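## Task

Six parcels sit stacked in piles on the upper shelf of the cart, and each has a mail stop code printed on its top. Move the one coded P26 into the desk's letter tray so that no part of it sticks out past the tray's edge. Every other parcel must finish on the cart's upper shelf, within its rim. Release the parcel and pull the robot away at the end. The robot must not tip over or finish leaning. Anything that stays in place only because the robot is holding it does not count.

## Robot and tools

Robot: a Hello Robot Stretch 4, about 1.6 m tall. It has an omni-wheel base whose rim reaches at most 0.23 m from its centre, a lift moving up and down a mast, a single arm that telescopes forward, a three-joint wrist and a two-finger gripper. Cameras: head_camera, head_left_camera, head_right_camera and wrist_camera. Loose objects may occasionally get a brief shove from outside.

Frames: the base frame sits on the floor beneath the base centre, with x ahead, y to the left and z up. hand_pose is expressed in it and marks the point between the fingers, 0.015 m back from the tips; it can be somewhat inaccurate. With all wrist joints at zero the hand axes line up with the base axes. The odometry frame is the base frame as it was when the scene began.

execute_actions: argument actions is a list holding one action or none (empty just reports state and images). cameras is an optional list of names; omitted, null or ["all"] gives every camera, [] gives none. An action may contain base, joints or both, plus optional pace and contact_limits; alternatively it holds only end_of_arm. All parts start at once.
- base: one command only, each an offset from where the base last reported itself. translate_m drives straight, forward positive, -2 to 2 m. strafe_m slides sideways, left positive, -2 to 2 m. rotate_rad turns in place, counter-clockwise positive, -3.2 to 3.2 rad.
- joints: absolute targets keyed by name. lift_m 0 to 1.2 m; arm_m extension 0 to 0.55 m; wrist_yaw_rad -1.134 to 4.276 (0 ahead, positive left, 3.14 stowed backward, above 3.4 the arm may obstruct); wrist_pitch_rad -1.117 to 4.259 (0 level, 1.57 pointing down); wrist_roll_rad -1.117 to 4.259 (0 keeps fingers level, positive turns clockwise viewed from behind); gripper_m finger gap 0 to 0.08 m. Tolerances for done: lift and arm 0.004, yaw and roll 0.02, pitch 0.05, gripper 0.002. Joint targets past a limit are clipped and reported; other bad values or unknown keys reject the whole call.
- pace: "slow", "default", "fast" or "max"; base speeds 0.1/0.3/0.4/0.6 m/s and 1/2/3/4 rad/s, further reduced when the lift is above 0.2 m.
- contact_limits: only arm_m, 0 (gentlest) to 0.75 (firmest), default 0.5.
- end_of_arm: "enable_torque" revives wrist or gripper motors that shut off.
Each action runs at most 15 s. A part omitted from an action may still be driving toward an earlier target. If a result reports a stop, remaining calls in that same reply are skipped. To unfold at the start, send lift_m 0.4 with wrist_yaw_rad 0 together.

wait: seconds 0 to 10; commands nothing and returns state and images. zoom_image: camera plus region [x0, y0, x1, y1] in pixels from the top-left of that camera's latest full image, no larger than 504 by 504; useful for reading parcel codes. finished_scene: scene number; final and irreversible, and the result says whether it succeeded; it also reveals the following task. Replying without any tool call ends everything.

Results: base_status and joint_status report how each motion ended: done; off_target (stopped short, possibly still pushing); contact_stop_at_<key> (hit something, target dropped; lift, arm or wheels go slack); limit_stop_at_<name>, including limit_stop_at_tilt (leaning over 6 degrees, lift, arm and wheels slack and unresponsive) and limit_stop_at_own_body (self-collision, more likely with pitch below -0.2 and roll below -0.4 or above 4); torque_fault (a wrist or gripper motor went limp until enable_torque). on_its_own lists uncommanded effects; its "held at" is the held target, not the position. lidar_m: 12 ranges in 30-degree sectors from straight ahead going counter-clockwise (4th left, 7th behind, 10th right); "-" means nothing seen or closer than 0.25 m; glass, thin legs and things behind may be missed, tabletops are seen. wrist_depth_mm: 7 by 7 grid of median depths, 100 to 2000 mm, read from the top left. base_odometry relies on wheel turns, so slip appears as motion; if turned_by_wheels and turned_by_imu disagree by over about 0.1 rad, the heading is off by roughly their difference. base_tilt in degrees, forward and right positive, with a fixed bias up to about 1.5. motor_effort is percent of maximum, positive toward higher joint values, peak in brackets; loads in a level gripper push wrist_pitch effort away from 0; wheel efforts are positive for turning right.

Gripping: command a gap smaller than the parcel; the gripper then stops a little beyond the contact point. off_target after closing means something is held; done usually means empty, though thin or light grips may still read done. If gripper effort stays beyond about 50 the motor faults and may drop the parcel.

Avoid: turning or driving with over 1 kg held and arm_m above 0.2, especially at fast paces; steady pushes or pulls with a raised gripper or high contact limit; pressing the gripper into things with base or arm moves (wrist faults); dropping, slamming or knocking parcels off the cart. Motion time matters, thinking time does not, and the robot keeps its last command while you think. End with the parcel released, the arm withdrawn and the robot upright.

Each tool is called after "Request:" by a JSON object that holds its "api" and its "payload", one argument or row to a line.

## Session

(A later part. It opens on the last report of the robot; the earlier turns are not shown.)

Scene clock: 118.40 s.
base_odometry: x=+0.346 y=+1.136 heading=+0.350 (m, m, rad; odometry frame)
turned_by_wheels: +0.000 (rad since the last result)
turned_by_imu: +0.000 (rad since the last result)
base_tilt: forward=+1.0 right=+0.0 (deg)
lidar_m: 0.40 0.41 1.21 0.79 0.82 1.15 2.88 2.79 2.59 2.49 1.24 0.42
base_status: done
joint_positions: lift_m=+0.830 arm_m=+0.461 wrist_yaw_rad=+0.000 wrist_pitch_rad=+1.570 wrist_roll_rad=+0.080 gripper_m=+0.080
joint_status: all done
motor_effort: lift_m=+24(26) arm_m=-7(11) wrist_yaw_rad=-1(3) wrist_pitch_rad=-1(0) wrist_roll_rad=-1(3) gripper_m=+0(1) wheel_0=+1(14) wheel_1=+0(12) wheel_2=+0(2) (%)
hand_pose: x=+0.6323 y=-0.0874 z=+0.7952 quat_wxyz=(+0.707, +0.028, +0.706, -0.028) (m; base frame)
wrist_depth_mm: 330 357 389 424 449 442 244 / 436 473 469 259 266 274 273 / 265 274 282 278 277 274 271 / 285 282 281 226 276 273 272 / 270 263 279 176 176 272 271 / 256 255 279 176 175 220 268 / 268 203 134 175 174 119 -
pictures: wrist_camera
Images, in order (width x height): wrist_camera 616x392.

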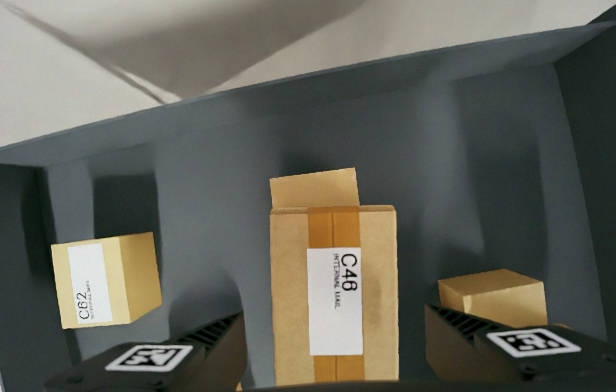

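Request:
{"api": "execute_actions", "payload": {
  "actions": [
    {"joints":{"lift_m":0.777,"arm_m":0.467},"pace":"fast"}
  ],
  "cameras": []
}}

Request:
{"api": "execute_actions", "payload": {
  "actions": [
    {"joints":{"gripper_m":0.04}}
  ],
  "cameras": []
}}

Request:
{"api": "execute_actions", "payload": {
  "actions": [
    {"base":{"strafe_m":0.108},"joints":{"lift_m":0.795}}
  ],
  "cameras": []
}}

Request:
{"api": "execute_actions", "payload": {
  "actions": [
    {"joints":{"lift_m":0.787,"arm_m":0.34,"wrist_roll_rad":-0.02}}
  ],
  "cameras": ["wrist_camera"]
}}

Scene clock: 125.33 s.
base_odometry: x=+0.346 y=+1.136 heading=+0.350 (m, m, rad; odometry frame)
turned_by_wheels: +0.000 (rad since the last result)
turned_by_imu: -0.001 (rad since the last result)
base_tilt: forward=+1.0 right=+0.0 (deg)
lidar_m: 0.40 0.41 1.24 0.79 0.83 1.14 2.87 2.77 2.57 2.52 1.26 0.45
base_status: not commanded
joint_positions: lift_m=+0.777 arm_m=+0.466 wrist_yaw_rad=+0.000 wrist_pitch_rad=+1.570 wrist_roll_rad=+0.080 gripper_m=+0.080
joint_status: all done
motor_effort: lift_m=+16(19) arm_m=+7(7) wrist_yaw_rad=-2(2) wrist_pitch_rad=-1(1) wrist_roll_rad=-1(0) gripper_m=+0(1) wheel_0=+1(1) wheel_1=+0(0) wheel_2=+0(0) (%)
hand_pose: x=+0.6368 y=-0.0874 z=+0.7429 quat_wxyz=(+0.707, +0.028, +0.706, -0.028) (m; base frame)
wrist_depth_mm: 324 347 382 377 180 181 201 / 399 196 191 211 225 224 222 / 213 231 229 227 225 223 222 / 232 230 228 174 224 222 221 / 228 229 229 124 123 221 220 / 180 229 228 123 123 204 203 / 180 158 125 123 122 119 -
pictures: none
No camera images: the call's "cameras" was empty. Leave "cameras" out to get every camera's image.

Scene clock: 126.33 s.
base_odometry: x=+0.346 y=+1.136 heading=+0.350 (m, m, rad; odometry frame)
turned_by_wheels: +0.000 (rad since the last result)
turned_by_imu: +0.000 (rad since the last result)
base_tilt: forward=+1.0 right=+0.0 (deg)
lidar_m: 0.40 0.43 1.23 0.81 0.83 1.14 2.88 2.77 2.60 2.51 1.25 0.43
base_status: not commanded
joint_positions: lift_m=+0.777 arm_m=+0.466 wrist_yaw_rad=+0.000 wrist_pitch_rad=+1.570 wrist_roll_rad=+0.080 gripper_m=+0.059
joint_status: gripper_m off_target (ended at +0.059, target +0.040)
on_its_own: gripper_m is held at +0.054, not at your +0.040, by its contact guard: the fingers met something
motor_effort: lift_m=+16(16) arm_m=+7(7) wrist_yaw_rad=-3(0) wrist_pitch_rad=-2(1) wrist_roll_rad=-2(1) gripper_m=-38(38) wheel_0=+1(1) wheel_1=+0(0) wheel_2=+0(0) (%)
hand_pose: x=+0.6368 y=-0.0874 z=+0.7429 quat_wxyz=(+0.707, +0.028, +0.706, -0.028) (m; base frame)
wrist_depth_mm: 325 349 382 382 180 180 200 / 397 196 191 212 225 224 222 / 212 231 229 228 225 224 222 / 232 231 228 175 224 222 220 / 227 229 227 124 123 222 220 / 180 228 227 123 123 212 200 / 180 228 121 123 122 - -
pictures: none
No camera images: the call's "cameras" was empty. Leave "cameras" out to get every camera's image.

Scene clock: 127.83 s.
base_odometry: x=+0.309 y=+1.238 heading=+0.350 (m, m, rad; odometry frame)
turned_by_wheels: +0.000 (rad since the last result)
turned_by_imu: +0.000 (rad since the last result)
base_tilt: forward=+1.0 right=+0.0 (deg)
lidar_m: 0.39 0.88 1.23 0.70 0.72 0.99 2.88 2.84 2.77 2.59 1.25 0.41
base_status: done
joint_positions: lift_m=+0.795 arm_m=+0.466 wrist_yaw_rad=+0.000 wrist_pitch_rad=+1.570 wrist_roll_rad=+0.080 gripper_m=+0.059
joint_status: all done
on_its_own: gripper_m is held at +0.054, not at your +0.040, by its contact guard: the fingers met something
motor_effort: lift_m=+24(29) arm_m=+7(7) wrist_yaw_rad=+0(1) wrist_pitch_rad=-2(2) wrist_roll_rad=+0(0) gripper_m=-38(38) wheel_0=-1(13) wheel_1=+0(5) wheel_2=+0(3) (%)
hand_pose: x=+0.6368 y=-0.0874 z=+0.7602 quat_wxyz=(+0.707, +0.028, +0.706, -0.028) (m; base frame)
wrist_depth_mm: 322 347 379 413 433 421 - / 402 452 436 213 225 239 239 / 185 213 246 245 242 239 238 / 917 231 245 243 241 188 187 / 917 218 195 124 123 187 186 / 917 218 193 124 123 187 185 / 904 209 121 123 122 - -
pictures: none
No camera images: the call's "cameras" was empty. Leave "cameras" out to get every camera's image.

Scene clock: 129.23 s.
base_odometry: x=+0.309 y=+1.238 heading=+0.350 (m, m, rad; odometry frame)
turned_by_wheels: +0.000 (rad since the last result)
turned_by_imu: +0.000 (rad since the last result)
base_tilt: forward=+1.0 right=+0.0 (deg)
lidar_m: 0.40 0.88 1.22 0.68 0.73 0.98 2.88 2.85 2.76 2.59 1.22 0.42
base_status: not commanded
joint_positions: lift_m=+0.787 arm_m=+0.341 wrist_yaw_rad=+0.000 wrist_pitch_rad=+1.570 wrist_roll_rad=-0.020 gripper_m=+0.059
joint_status: all done
on_its_own: gripper_m is held at +0.054, not at your +0.040, by its contact guard: the fingers met something
motor_effort: lift_m=+16(23) arm_m=-7(8) wrist_yaw_rad=+0(1) wrist_pitch_rad=-2(2) wrist_roll_rad=-4(2) gripper_m=-39(39) wheel_0=-1(1) wheel_1=+0(0) wheel_2=+0(0) (%)
hand_pose: x=+0.5123 y=-0.0874 z=+0.7529 quat_wxyz=(+0.707, -0.007, +0.707, +0.007) (m; base frame)
wrist_depth_mm: 609 216 190 238 236 183 - / 809 212 191 237 236 182 181 / 917 210 239 237 235 183 180 / 917 217 239 185 233 231 230 / 917 211 236 124 123 231 230 / 904 216 237 124 123 230 229 / 917 213 121 123 122 - -
pictures: wrist_camera
Images, in order (width x height): wrist_camera 616x392.

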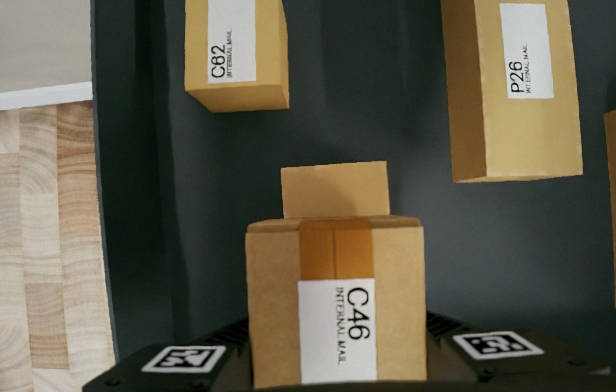

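Request:
{"api": "execute_actions", "payload": {
  "actions": [
    {"joints":{"lift_m":0.777},"pace":"slow"}
  ],
  "cameras": []
}}

Request:
{"api": "execute_actions", "payload": {
  "actions": [
    {"joints":{"gripper_m":0.074}}
  ],
  "cameras": []
}}

Request:
{"api": "execute_actions", "payload": {
  "actions": [
    {"joints":{"lift_m":0.785,"arm_m":0.475},"pace":"fast"}
  ],
  "cameras": []
}}

Request:
{"api": "execute_actions", "payload": {
  "actions": [
    {"base":{"strafe_m":-0.103},"joints":{"lift_m":0.785},"pace":"fast"}
  ],
  "cameras": ["wrist_camera","head_right_camera"]
}}

Scene clock: 137.90 s.
base_odometry: x=+0.309 y=+1.238 heading=+0.350 (m, m, rad; odometry frame)
turned_by_wheels: +0.000 (rad since the last result)
turned_by_imu: -0.001 (rad since the last result)
base_tilt: forward=+1.0 right=-0.1 (deg)
lidar_m: 0.41 0.90 1.24 0.70 0.72 1.01 2.88 2.83 2.74 2.60 1.24 0.43
base_status: not commanded
joint_positions: lift_m=+0.777 arm_m=+0.341 wrist_yaw_rad=+0.000 wrist_pitch_rad=+1.570 wrist_roll_rad=-0.020 gripper_m=+0.059
joint_status: all done
on_its_own: gripper_m is held at +0.054, not at your +0.040, by its contact guard: the fingers met something
motor_effort: lift_m=+16(19) arm_m=-7(7) wrist_yaw_rad=-3(0) wrist_pitch_rad=-1(1) wrist_roll_rad=-3(3) gripper_m=-39(38) wheel_0=-1(1) wheel_1=+0(0) wheel_2=+0(0) (%)
hand_pose: x=+0.5123 y=-0.0874 z=+0.7429 quat_wxyz=(+0.707, -0.007, +0.707, +0.007) (m; base frame)
wrist_depth_mm: 580 215 180 229 227 176 - / 768 213 185 228 225 179 171 / 917 208 230 228 224 183 171 / 917 202 228 175 223 222 220 / 891 197 229 124 123 222 220 / 891 202 228 123 123 220 218 / 904 183 121 123 122 - -
pictures: none
No camera images: the call's "cameras" was empty. Leave "cameras" out to get every camera's image.

Scene clock: 138.73 s.
base_odometry: x=+0.309 y=+1.238 heading=+0.350 (m, m, rad; odometry frame)
turned_by_wheels: +0.000 (rad since the last result)
turned_by_imu: +0.000 (rad since the last result)
base_tilt: forward=+1.1 right=-0.1 (deg)
lidar_m: 0.40 0.88 1.20 0.70 0.71 1.01 2.89 2.84 2.76 2.57 1.25 0.44
base_status: not commanded
joint_positions: lift_m=+0.777 arm_m=+0.341 wrist_yaw_rad=+0.000 wrist_pitch_rad=+1.570 wrist_roll_rad=-0.020 gripper_m=+0.074
joint_status: all done
motor_effort: lift_m=+16(16) arm_m=-7(7) wrist_yaw_rad=-2(1) wrist_pitch_rad=-1(1) wrist_roll_rad=-4(2) gripper_m=+0(37) wheel_0=-1(1) wheel_1=+0(0) wheel_2=+0(0) (%)
hand_pose: x=+0.5123 y=-0.0874 z=+0.7429 quat_wxyz=(+0.707, -0.007, +0.707, +0.007) (m; base frame)
wrist_depth_mm: 580 215 180 229 227 175 - / 759 212 184 228 226 180 172 / 904 208 229 227 225 183 171 / 904 202 229 175 224 223 221 / 891 197 228 125 123 221 220 / 904 201 227 124 123 220 220 / 891 168 124 124 122 111 -
pictures: none
No camera images: the call's "cameras" was empty. Leave "cameras" out to get every camera's image.

Scene clock: 139.97 s.
base_odometry: x=+0.309 y=+1.238 heading=+0.350 (m, m, rad; odometry frame)
turned_by_wheels: +0.000 (rad since the last result)
turned_by_imu: +0.000 (rad since the last result)
base_tilt: forward=+1.0 right=+0.0 (deg)
lidar_m: 0.40 0.88 1.23 0.70 0.73 1.00 2.87 2.83 2.76 2.61 1.27 0.42
base_status: not commanded
joint_positions: lift_m=+0.785 arm_m=+0.474 wrist_yaw_rad=+0.000 wrist_pitch_rad=+1.570 wrist_roll_rad=-0.020 gripper_m=+0.074
joint_status: all done
motor_effort: lift_m=+24(25) arm_m=+7(8) wrist_yaw_rad=-1(1) wrist_pitch_rad=+0(1) wrist_roll_rad=-1(2) gripper_m=+0(1) wheel_0=-1(1) wheel_1=+0(0) wheel_2=+0(0) (%)
hand_pose: x=+0.6448 y=-0.0874 z=+0.7502 quat_wxyz=(+0.707, -0.007, +0.707, +0.007) (m; base frame)
wrist_depth_mm: 353 362 379 394 402 407 418 / 177 466 455 208 201 208 208 / 715 208 236 235 232 230 228 / 917 217 236 235 232 207 178 / 917 209 185 232 231 191 177 / 904 202 185 231 229 177 - / 917 180 127 231 229 111 -
pictures: none
No camera images: the call's "cameras" was empty. Leave "cameras" out to get every camera's image.

Scene clock: 141.27 s.
base_odometry: x=+0.344 y=+1.141 heading=+0.350 (m, m, rad; odometry frame)
turned_by_wheels: +0.000 (rad since the last result)
turned_by_imu: +0.000 (rad since the last result)
base_tilt: forward=+1.0 right=+0.0 (deg)
lidar_m: 0.39 0.43 1.22 0.79 0.83 1.13 2.87 2.79 2.60 2.52 1.25 0.45
base_status: done
joint_positions: lift_m=+0.785 arm_m=+0.474 wrist_yaw_rad=+0.000 wrist_pitch_rad=+1.570 wrist_roll_rad=-0.020 gripper_m=+0.074
joint_status: all done
motor_effort: lift_m=+24(26) arm_m=+7(7) wrist_yaw_rad=-1(1) wrist_pitch_rad=-1(0) wrist_roll_rad=-2(2) gripper_m=+0(1) wheel_0=-2(14) wheel_1=+1(12) wheel_2=+0(1) (%)
hand_pose: x=+0.6448 y=-0.0874 z=+0.7502 quat_wxyz=(+0.707, -0.007, +0.707, +0.007) (m; base frame)
wrist_depth_mm: 355 368 384 397 404 392 394 / 445 433 206 204 199 208 217 / 238 239 236 235 233 231 229 / 241 238 236 233 230 229 227 / 189 236 236 181 230 229 227 / 188 227 235 181 180 228 226 / 237 215 127 180 179 111 -
pictures: head_right_camera, wrist_camera
Images, in order (width x height): head_right_camera 420x672, wrist_camera 616x392.

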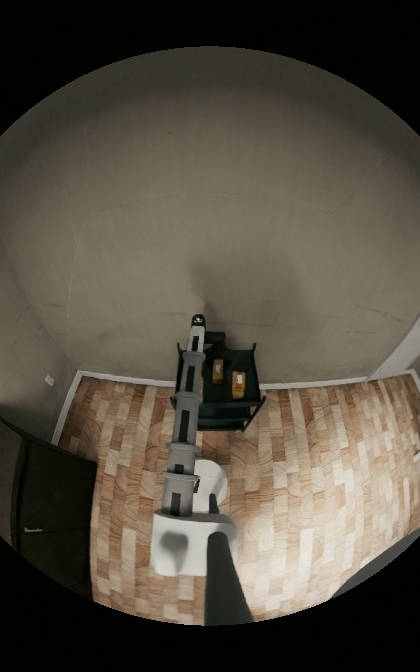

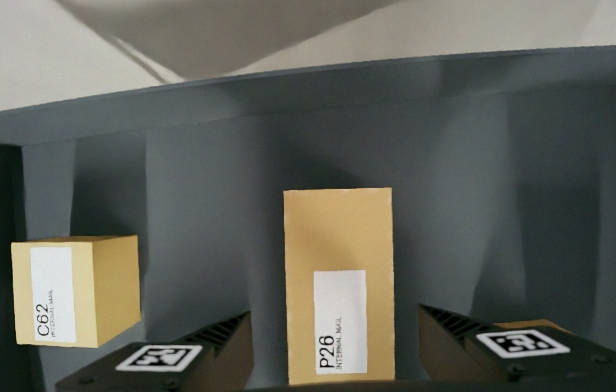

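Request:
{"api": "execute_actions", "payload": {
  "actions": [
    {"joints":{"lift_m":0.727,"wrist_roll_rad":0.0,"arm_m":0.47}}
  ],
  "cameras": []
}}

Request:
{"api": "execute_actions", "payload": {
  "actions": [
    {"joints":{"gripper_m":0.03}}
  ],
  "cameras": ["wrist_camera"]
}}

Request:
{"api": "execute_actions", "payload": {
  "actions": [
    {"joints":{"lift_m":0.88},"pace":"fast"}
  ],
  "cameras": []
}}

Request:
{"api": "execute_actions", "payload": {
  "actions": [
    {"base":{"rotate_rad":-1.85},"joints":{"lift_m":0.95,"arm_m":0.03}}
  ]
}}

Scene clock: 149.67 s.
base_odometry: x=+0.344 y=+1.141 heading=+0.350 (m, m, rad; odometry frame)
turned_by_wheels: +0.000 (rad since the last result)
turned_by_imu: -0.001 (rad since the last result)
base_tilt: forward=+1.0 right=+0.0 (deg)
lidar_m: 0.40 0.43 1.20 0.81 0.84 1.13 2.87 2.79 2.59 2.50 1.26 0.44
base_status: not commanded
joint_positions: lift_m=+0.727 arm_m=+0.471 wrist_yaw_rad=+0.000 wrist_pitch_rad=+1.570 wrist_roll_rad=+0.000 gripper_m=+0.074
joint_status: all done
motor_effort: lift_m=+15(23) arm_m=-7(6) wrist_yaw_rad=-3(3) wrist_pitch_rad=-2(0) wrist_roll_rad=-2(0) gripper_m=+0(1) wheel_0=-2(2) wheel_1=+1(1) wheel_2=+0(0) (%)
hand_pose: x=+0.6424 y=-0.0874 z=+0.6929 quat_wxyz=(+0.707, +0.000, +0.707, +0.000) (m; base frame)
wrist_depth_mm: 122 122 126 135 142 148 - / 147 160 176 178 176 175 174 / 182 181 179 177 175 174 173 / 182 180 178 125 124 173 173 / 179 180 178 124 123 173 171 / 158 179 177 124 123 172 - / 156 178 127 123 122 111 -
pictures: none
No camera images: the call's "cameras" was empty. Leave "cameras" out to get every camera's image.

Scene clock: 150.67 s.
base_odometry: x=+0.344 y=+1.141 heading=+0.350 (m, m, rad; odometry frame)
turned_by_wheels: +0.000 (rad since the last result)
turned_by_imu: +0.000 (rad since the last result)
base_tilt: forward=+1.1 right=+0.0 (deg)
lidar_m: 0.40 0.42 1.22 0.80 0.82 1.14 2.88 2.79 2.60 2.51 1.26 0.41
base_status: not commanded
joint_positions: lift_m=+0.727 arm_m=+0.471 wrist_yaw_rad=+0.000 wrist_pitch_rad=+1.570 wrist_roll_rad=+0.000 gripper_m=+0.051
joint_status: gripper_m off_target (ended at +0.051, target +0.030)
on_its_own: gripper_m is held at +0.045, not at your +0.030, by its contact guard: the fingers met something
motor_effort: lift_m=+16(15) arm_m=-7(7) wrist_yaw_rad=-3(3) wrist_pitch_rad=-2(1) wrist_roll_rad=+1(1) gripper_m=-41(48) wheel_0=-1(2) wheel_1=+1(1) wheel_2=+0(0) (%)
hand_pose: x=+0.6424 y=-0.0874 z=+0.6929 quat_wxyz=(+0.707, +0.000, +0.707, +0.000) (m; base frame)
wrist_depth_mm: 122 121 126 135 142 148 - / 147 160 177 178 176 174 174 / 183 181 179 177 176 174 173 / 182 180 178 125 124 174 172 / 178 180 177 124 124 173 172 / 159 179 177 124 123 171 171 / 156 179 117 123 122 - -
pictures: wrist_camera
Images, in order (width x height): wrist_camera 616x392.

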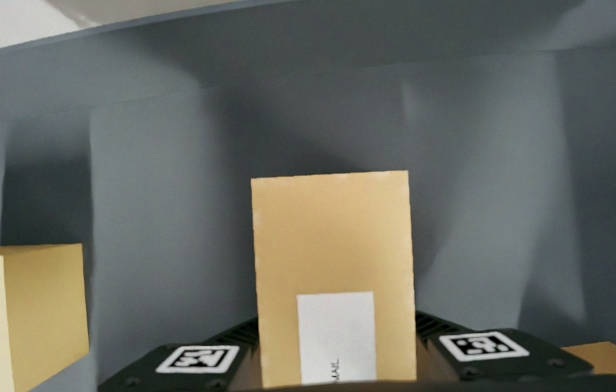

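Scene clock: 152.07 s.
base_odometry: x=+0.344 y=+1.141 heading=+0.350 (m, m, rad; odometry frame)
turned_by_wheels: +0.000 (rad since the last result)
turned_by_imu: +0.000 (rad since the last result)
base_tilt: forward=+1.1 right=+0.0 (deg)
lidar_m: 0.39 0.41 1.22 0.80 0.82 1.14 2.87 2.79 2.61 2.49 1.26 0.44
base_status: not commanded
joint_positions: lift_m=+0.880 arm_m=+0.471 wrist_yaw_rad=+0.000 wrist_pitch_rad=+1.570 wrist_roll_rad=+0.000 gripper_m=+0.051
joint_status: all done
on_its_own: gripper_m is held at +0.045, not at your +0.030, by its contact guard: the fingers met something
motor_effort: lift_m=+24(22) arm_m=-7(7) wrist_yaw_rad=-2(2) wrist_pitch_rad=-2(1) wrist_roll_rad=+1(0) gripper_m=-41(42) wheel_0=-2(2) wheel_1=+1(1) wheel_2=+0(0) (%)
hand_pose: x=+0.6423 y=-0.0874 z=+0.8452 quat_wxyz=(+0.707, +0.000, +0.707, +0.000) (m; base frame)
wrist_depth_mm: 349 362 387 402 413 421 445 / 473 508 544 574 554 525 521 / 615 334 332 329 325 322 320 / 306 334 330 125 124 322 319 / 297 283 329 124 123 320 317 / 303 329 330 124 123 271 319 / 291 329 117 123 122 - -
pictures: none
No camera images: the call's "cameras" was empty. Leave "cameras" out to get every camera's image.

Scene clock: 154.47 s.
base_odometry: x=+0.344 y=+1.141 heading=-1.499 (m, m, rad; odometry frame)
turned_by_wheels: -1.850 (rad since the last result)
turned_by_imu: -1.831 (rad since the last result)
base_tilt: forward=+1.0 right=+0.0 (deg)
lidar_m: 2.49 1.83 0.50 0.42 0.39 1.00 1.43 0.78 0.91 1.57 2.77 2.91
base_status: done
joint_positions: lift_m=+0.950 arm_m=+0.031 wrist_yaw_rad=+0.000 wrist_pitch_rad=+1.570 wrist_roll_rad=+0.000 gripper_m=+0.051
joint_status: all done
on_its_own: gripper_m is held at +0.045, not at your +0.030, by its contact guard: the fingers met something
motor_effort: lift_m=+24(27) arm_m=-7(12) wrist_yaw_rad=-3(4) wrist_pitch_rad=-1(1) wrist_roll_rad=-1(1) gripper_m=-41(41) wheel_0=+2(5) wheel_1=+0(6) wheel_2=+1(9) (%)
hand_pose: x=+0.2023 y=-0.0874 z=+0.9152 quat_wxyz=(+0.707, +0.000, +0.707, +0.000) (m; base frame)
wrist_depth_mm: 1098 1098 1060 1060 1042 1025 1042 / 1098 1078 1078 1060 1060 1042 1025 / 1078 1060 1060 1060 1025 1042 1025 / 1078 1078 1060 125 124 1025 1025 / 1060 1060 1042 124 124 1025 1025 / 946 1042 854 124 123 1025 1008 / 917 931 118 123 122 - -
pictures: head_camera, head_left_camera, head_right_camera, wrist_camera
Images, in order (width x height): head_camera 420x560, head_left_camera 420x672, head_right_camera 420x672, wrist_camera 616x392.

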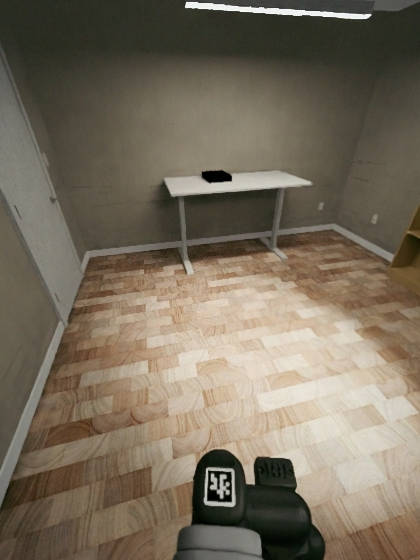

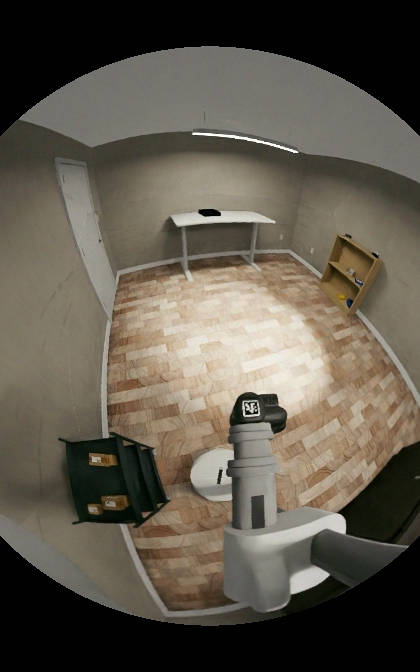

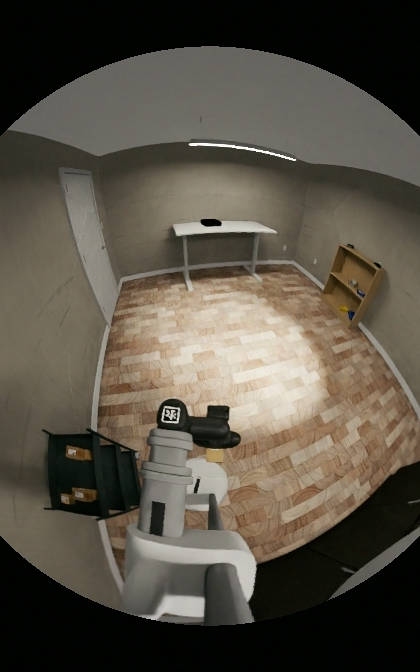

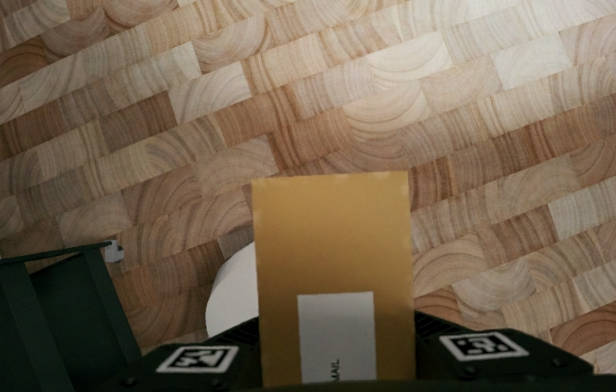

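Tray is straight ahead.

Request:
{"api": "execute_actions", "payload": {
  "actions": [
    {"base":{"translate_m":2.0},"joints":{"lift_m":1.18,"arm_m":0.2,"wrist_roll_rad":-0.25},"pace":"fast"}
  ]
}}

Scene clock: 187.93 s.
base_odometry: x=+0.487 y=-0.854 heading=-1.499 (m, m, rad; odometry frame)
turned_by_wheels: +0.000 (rad since the last result)
turned_by_imu: -0.004 (rad since the last result)
base_tilt: forward=+1.0 right=+0.0 (deg)
lidar_m: 0.31 0.56 0.68 1.41 1.42 1.66 1.93 2.73 2.72 1.98 1.26 0.30
base_status: done
joint_positions: lift_m=+1.180 arm_m=+0.199 wrist_yaw_rad=+0.000 wrist_pitch_rad=+1.570 wrist_roll_rad=-0.250 gripper_m=+0.051
joint_status: all done
on_its_own: gripper_m is held at +0.045, not at your +0.030, by its contact guard: the fingers met something
motor_effort: lift_m=+24(30) arm_m=+7(9) wrist_yaw_rad=-1(0) wrist_pitch_rad=-1(3) wrist_roll_rad=-2(5) gripper_m=-41(41) wheel_0=+2(13) wheel_1=+1(3) wheel_2=+2(15) (%)
hand_pose: x=+0.3698 y=-0.0874 z=+1.1452 quat_wxyz=(+0.702, -0.088, +0.701, +0.088) (m; base frame)
wrist_depth_mm: 368 1308 1308 1308 1281 1255 1229 / 1336 1308 1281 1281 1308 1255 1255 / 1281 1308 1281 1281 1255 1255 1255 / 1308 1308 1308 125 124 1229 1229 / 1281 1308 1281 124 123 1229 1255 / 1308 1281 1078 124 123 1229 1205 / 1336 1308 117 123 122 - -
pictures: head_camera, head_left_camera, head_right_camera, wrist_camera
Images, in order (width x height): head_camera 420x560, head_left_camera 420x672, head_right_camera 420x672, wrist_camera 616x392.

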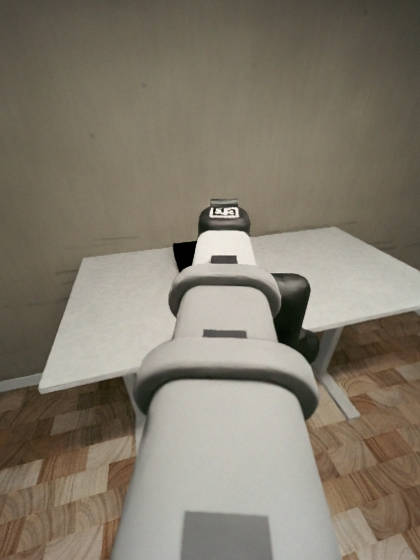

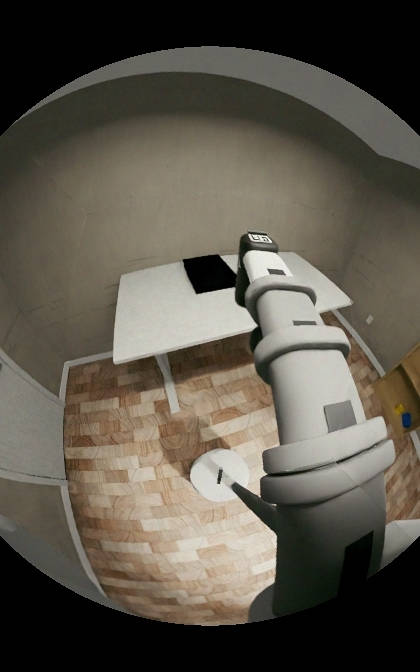

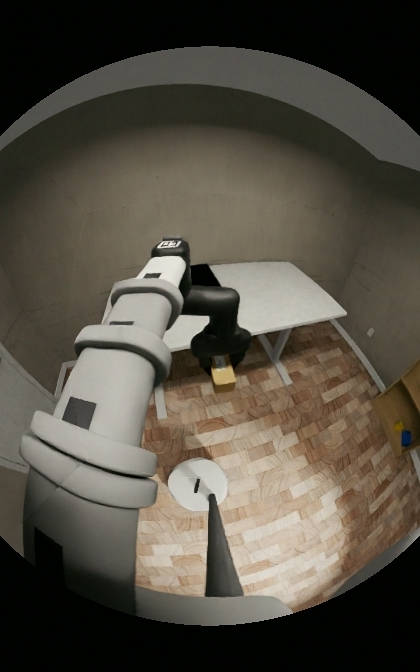

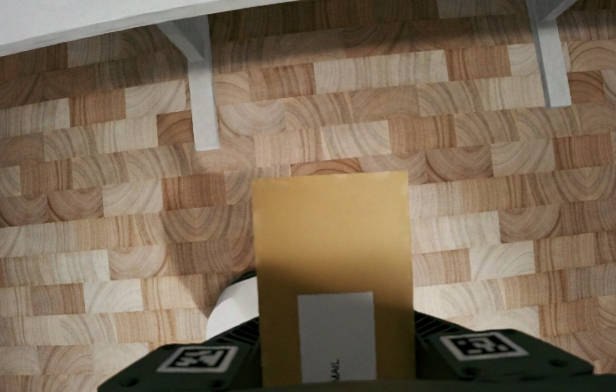

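Request:
{"api": "execute_actions", "payload": {
  "actions": [
    {"base":{"translate_m":0.3},"joints":{"arm_m":0.45,"wrist_roll_rad":-0.33},"pace":"fast"}
  ],
  "cameras": ["wrist_camera","head_right_camera"]
}}

Scene clock: 201.97 s.
base_odometry: x=+0.509 y=-1.153 heading=-1.499 (m, m, rad; odometry frame)
turned_by_wheels: +0.000 (rad since the last result)
turned_by_imu: -0.001 (rad since the last result)
base_tilt: forward=+1.0 right=-0.1 (deg)
lidar_m: 0.29 0.28 0.32 1.50 1.48 1.74 2.14 3.01 2.61 1.89 0.67 0.35
base_status: done
joint_positions: lift_m=+1.180 arm_m=+0.449 wrist_yaw_rad=+0.000 wrist_pitch_rad=+1.570 wrist_roll_rad=-0.330 gripper_m=+0.051
joint_status: all done
on_its_own: gripper_m is held at +0.045, not at your +0.030, by its contact guard: the fingers met something
motor_effort: lift_m=+24(24) arm_m=+7(8) wrist_yaw_rad=-4(2) wrist_pitch_rad=+0(3) wrist_roll_rad=-3(3) gripper_m=-41(41) wheel_0=+1(7) wheel_1=+1(9) wheel_2=+0(12) (%)
hand_pose: x=+0.6199 y=-0.0874 z=+1.1452 quat_wxyz=(+0.698, -0.116, +0.697, +0.116) (m; base frame)
wrist_depth_mm: 327 349 345 342 342 336 332 / 329 347 343 342 338 332 332 / 327 345 342 338 338 334 332 / 349 345 342 125 124 332 330 / 353 347 343 124 123 332 327 / 349 345 342 124 123 330 327 / 347 345 117 123 122 - -
pictures: head_right_camera, wrist_camera
Images, in order (width x height): head_right_camera 420x672, wrist_camera 616x392.

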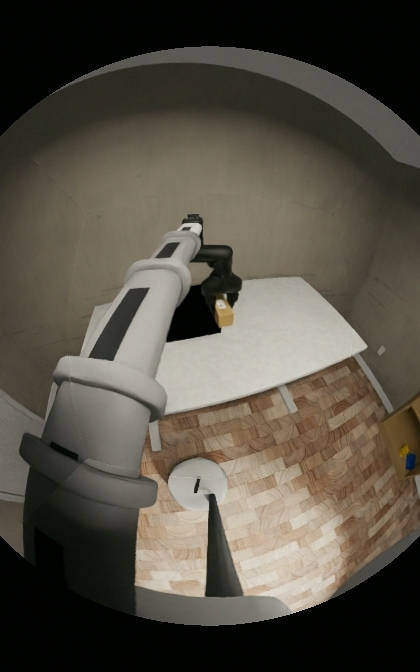

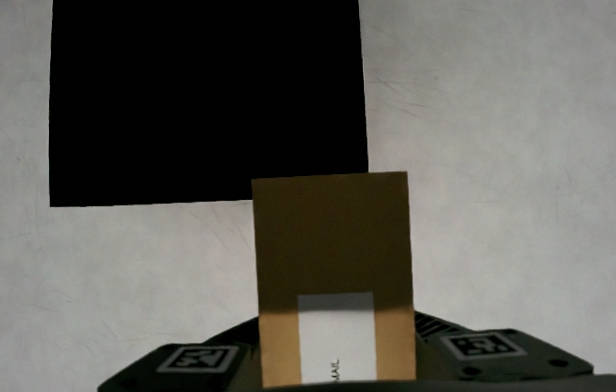

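Request:
{"api": "execute_actions", "payload": {
  "actions": [
    {"base":{"rotate_rad":0.206},"joints":{"arm_m":0.54,"wrist_roll_rad":-0.124,"lift_m":1.14}}
  ],
  "cameras": []
}}

Request:
{"api": "execute_actions", "payload": {
  "actions": [
    {"base":{"translate_m":0.07},"joints":{"lift_m":1.11}}
  ],
  "cameras": ["wrist_camera","head_right_camera"]
}}

Scene clock: 211.43 s.
base_odometry: x=+0.509 y=-1.153 heading=-1.293 (m, m, rad; odometry frame)
turned_by_wheels: +0.206 (rad since the last result)
turned_by_imu: +0.203 (rad since the last result)
base_tilt: forward=+1.0 right=+0.0 (deg)
lidar_m: 0.28 0.30 0.38 1.49 1.55 2.02 3.03 3.06 2.00 1.89 0.47 0.31
base_status: done
joint_positions: lift_m=+1.140 arm_m=+0.539 wrist_yaw_rad=+0.000 wrist_pitch_rad=+1.570 wrist_roll_rad=-0.124 gripper_m=+0.051
joint_status: all done
on_its_own: gripper_m is held at +0.045, not at your +0.030, by its contact guard: the fingers met something
motor_effort: lift_m=+16(20) arm_m=+7(10) wrist_yaw_rad=-4(3) wrist_pitch_rad=-1(2) wrist_roll_rad=-3(1) gripper_m=-41(41) wheel_0=-1(7) wheel_1=-1(8) wheel_2=-3(8) (%)
hand_pose: x=+0.7098 y=-0.0874 z=+1.1059 quat_wxyz=(+0.706, -0.044, +0.705, +0.044) (m; base frame)
wrist_depth_mm: 312 310 303 303 300 296 296 / 314 310 303 301 297 294 296 / 310 309 301 300 296 294 294 / 309 307 303 125 124 293 293 / 310 306 300 124 123 291 241 / 307 304 300 124 123 290 242 / 307 304 117 123 122 - -
pictures: none
No camera images: the call's "cameras" was empty. Leave "cameras" out to get every camera's image.

Scene clock: 212.77 s.
base_odometry: x=+0.528 y=-1.220 heading=-1.293 (m, m, rad; odometry frame)
turned_by_wheels: +0.000 (rad since the last result)
turned_by_imu: +0.000 (rad since the last result)
base_tilt: forward=+1.1 right=+0.0 (deg)
lidar_m: 0.25 0.25 0.29 1.49 1.54 1.99 3.10 3.15 2.01 1.91 0.37 0.25
base_status: done
joint_positions: lift_m=+1.110 arm_m=+0.539 wrist_yaw_rad=+0.000 wrist_pitch_rad=+1.570 wrist_roll_rad=-0.124 gripper_m=+0.051
joint_status: all done
on_its_own: gripper_m is held at +0.045, not at your +0.030, by its contact guard: the fingers met something
motor_effort: lift_m=+16(18) arm_m=+7(7) wrist_yaw_rad=-2(5) wrist_pitch_rad=+0(0) wrist_roll_rad=+1(1) gripper_m=-42(41) wheel_0=+1(5) wheel_1=+1(7) wheel_2=-1(14) (%)
hand_pose: x=+0.7098 y=-0.0874 z=+1.0759 quat_wxyz=(+0.706, -0.044, +0.705, +0.044) (m; base frame)
wrist_depth_mm: 283 265 273 271 268 266 215 / 281 265 273 271 267 264 217 / 279 263 272 270 266 264 220 / 278 260 271 125 124 263 211 / 279 257 270 124 123 262 214 / 278 268 268 124 123 262 214 / 276 274 118 123 122 - -
pictures: head_right_camera, wrist_camera
Images, in order (width x height): head_right_camera 420x672, wrist_camera 616x392.

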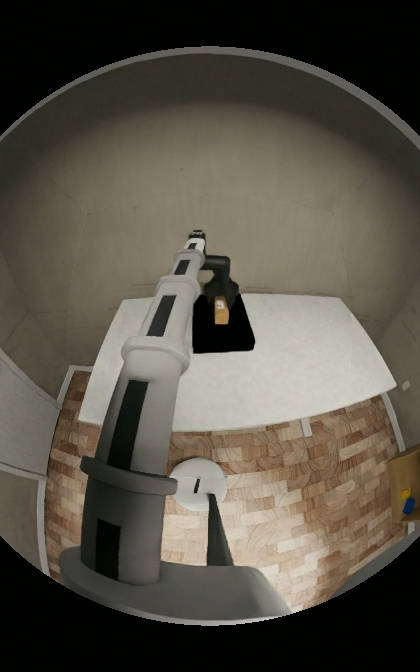

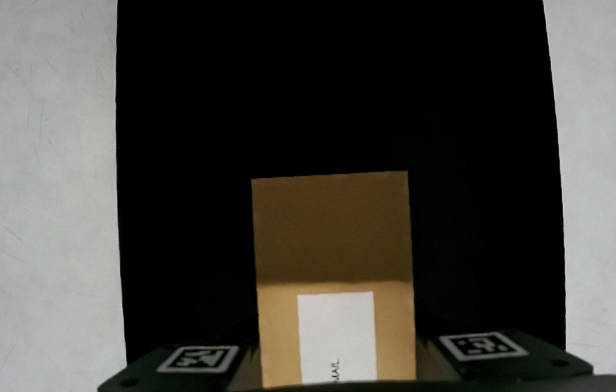

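Lower by about 0.092 (270→177).

Request:
{"api": "execute_actions", "payload": {
  "actions": [
    {"joints":{"lift_m":1.019}}
  ],
  "cameras": []
}}

Request:
{"api": "execute_actions", "payload": {
  "actions": [
    {"joints":{"gripper_m":0.07}}
  ],
  "cameras": []
}}

Request:
{"api": "execute_actions", "payload": {
  "actions": [
    {"base":{"translate_m":-0.3},"joints":{"lift_m":1.16,"arm_m":0.5},"pace":"fast"}
  ]
}}

Scene clock: 220.13 s.
base_odometry: x=+0.528 y=-1.220 heading=-1.293 (m, m, rad; odometry frame)
turned_by_wheels: +0.000 (rad since the last result)
turned_by_imu: -0.001 (rad since the last result)
base_tilt: forward=+1.0 right=+0.0 (deg)
lidar_m: 0.25 0.25 0.29 1.50 1.51 2.01 3.10 3.14 2.01 1.92 0.37 0.25
base_status: not commanded
joint_positions: lift_m=+1.019 arm_m=+0.539 wrist_yaw_rad=+0.000 wrist_pitch_rad=+1.570 wrist_roll_rad=-0.124 gripper_m=+0.051
joint_status: all done
on_its_own: gripper_m is held at +0.045, not at your +0.030, by its contact guard: the fingers met something
motor_effort: lift_m=+16(15) arm_m=+7(7) wrist_yaw_rad=-3(3) wrist_pitch_rad=+0(0) wrist_roll_rad=-1(1) gripper_m=-40(41) wheel_0=+1(1) wheel_1=+1(1) wheel_2=-1(0) (%)
hand_pose: x=+0.7098 y=-0.0874 z=+0.9849 quat_wxyz=(+0.706, -0.044, +0.705, +0.044) (m; base frame)
wrist_depth_mm: 157 183 182 180 178 177 - / 158 183 181 179 177 176 174 / 157 182 181 179 177 175 174 / 156 181 180 125 124 174 173 / 154 181 179 124 123 174 173 / 151 180 179 124 123 173 172 / 149 180 118 123 122 - -
pictures: none
No camera images: the call's "cameras" was empty. Leave "cameras" out to get every camera's image.

Scene clock: 221.00 s.
base_odometry: x=+0.528 y=-1.220 heading=-1.293 (m, m, rad; odometry frame)
turned_by_wheels: +0.000 (rad since the last result)
turned_by_imu: +0.000 (rad since the last result)
base_tilt: forward=+1.0 right=+0.0 (deg)
lidar_m: 0.25 0.25 0.30 1.49 1.51 2.00 3.10 3.14 2.02 1.92 0.37 0.25
base_status: not commanded
joint_positions: lift_m=+1.019 arm_m=+0.539 wrist_yaw_rad=+0.000 wrist_pitch_rad=+1.570 wrist_roll_rad=-0.124 gripper_m=+0.070
joint_status: all done
motor_effort: lift_m=+16(16) arm_m=+7(7) wrist_yaw_rad=-2(3) wrist_pitch_rad=-2(0) wrist_roll_rad=+0(1) gripper_m=+0(39) wheel_0=+1(1) wheel_1=+0(1) wheel_2=-1(1) (%)
hand_pose: x=+0.7098 y=-0.0874 z=+0.9849 quat_wxyz=(+0.706, -0.044, +0.705, +0.044) (m; base frame)
wrist_depth_mm: 157 184 182 180 178 177 - / 157 183 182 180 178 177 175 / 157 183 181 179 178 176 174 / 156 182 180 127 126 175 174 / 154 182 179 126 125 174 173 / 151 180 179 125 125 173 - / 149 176 125 125 124 105 -
pictures: none
No camera images: the call's "cameras" was empty. Leave "cameras" out to get every camera's image.

Scene clock: 223.30 s.
base_odometry: x=+0.446 y=-0.932 heading=-1.293 (m, m, rad; odometry frame)
turned_by_wheels: +0.000 (rad since the last result)
turned_by_imu: +0.000 (rad since the last result)
base_tilt: forward=+1.0 right=+0.0 (deg)
lidar_m: 0.50 0.52 1.58 1.46 1.53 1.94 2.81 2.83 2.05 1.91 0.84 0.55
base_status: done
joint_positions: lift_m=+1.160 arm_m=+0.501 wrist_yaw_rad=+0.000 wrist_pitch_rad=+1.570 wrist_roll_rad=-0.124 gripper_m=+0.070
joint_status: all done
motor_effort: lift_m=+24(25) arm_m=-7(8) wrist_yaw_rad=-2(3) wrist_pitch_rad=-1(1) wrist_roll_rad=+0(2) gripper_m=+1(1) wheel_0=-2(6) wheel_1=-1(6) wheel_2=+2(14) (%)
hand_pose: x=+0.6723 y=-0.0874 z=+1.1252 quat_wxyz=(+0.706, -0.044, +0.705, +0.044) (m; base frame)
wrist_depth_mm: 336 330 325 319 317 317 315 / 336 330 325 324 320 315 315 / 332 327 325 322 319 315 314 / 329 327 322 322 317 314 312 / 330 327 324 319 317 312 310 / 329 324 322 319 314 310 310 / 327 324 125 319 314 105 -
pictures: head_camera, head_left_camera, head_right_camera, wrist_camera
Images, in order (width x height): head_camera 420x560, head_left_camera 420x672, head_right_camera 420x672, wrist_camera 616x392.

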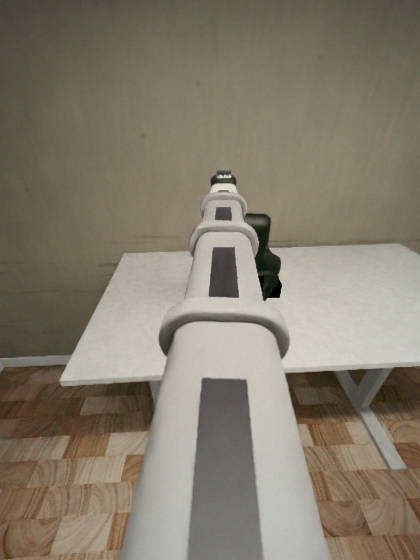

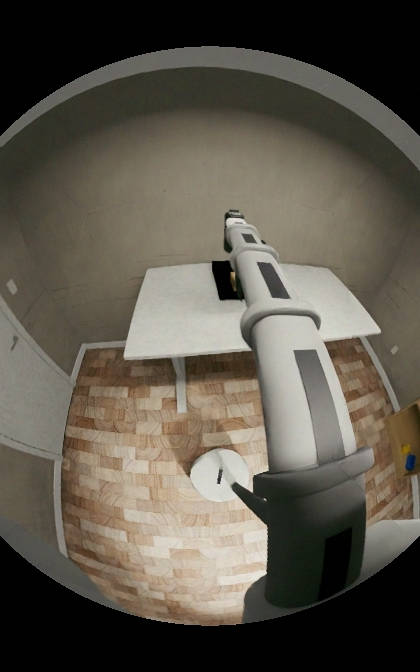

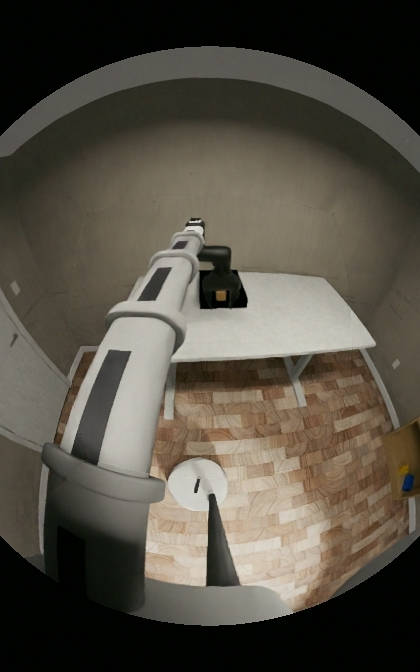

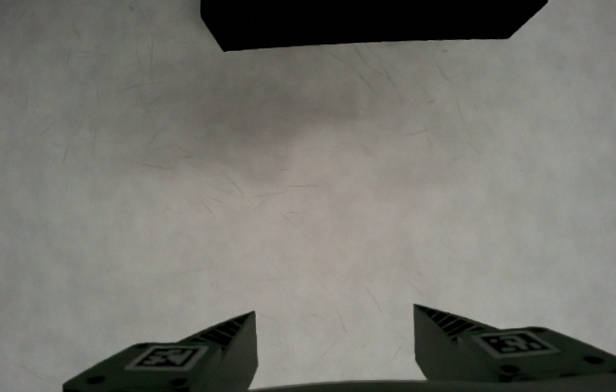

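Request:
{"api": "finished_scene", "payload": {
  "scene": 1
}}

The scene is finished: the task was done.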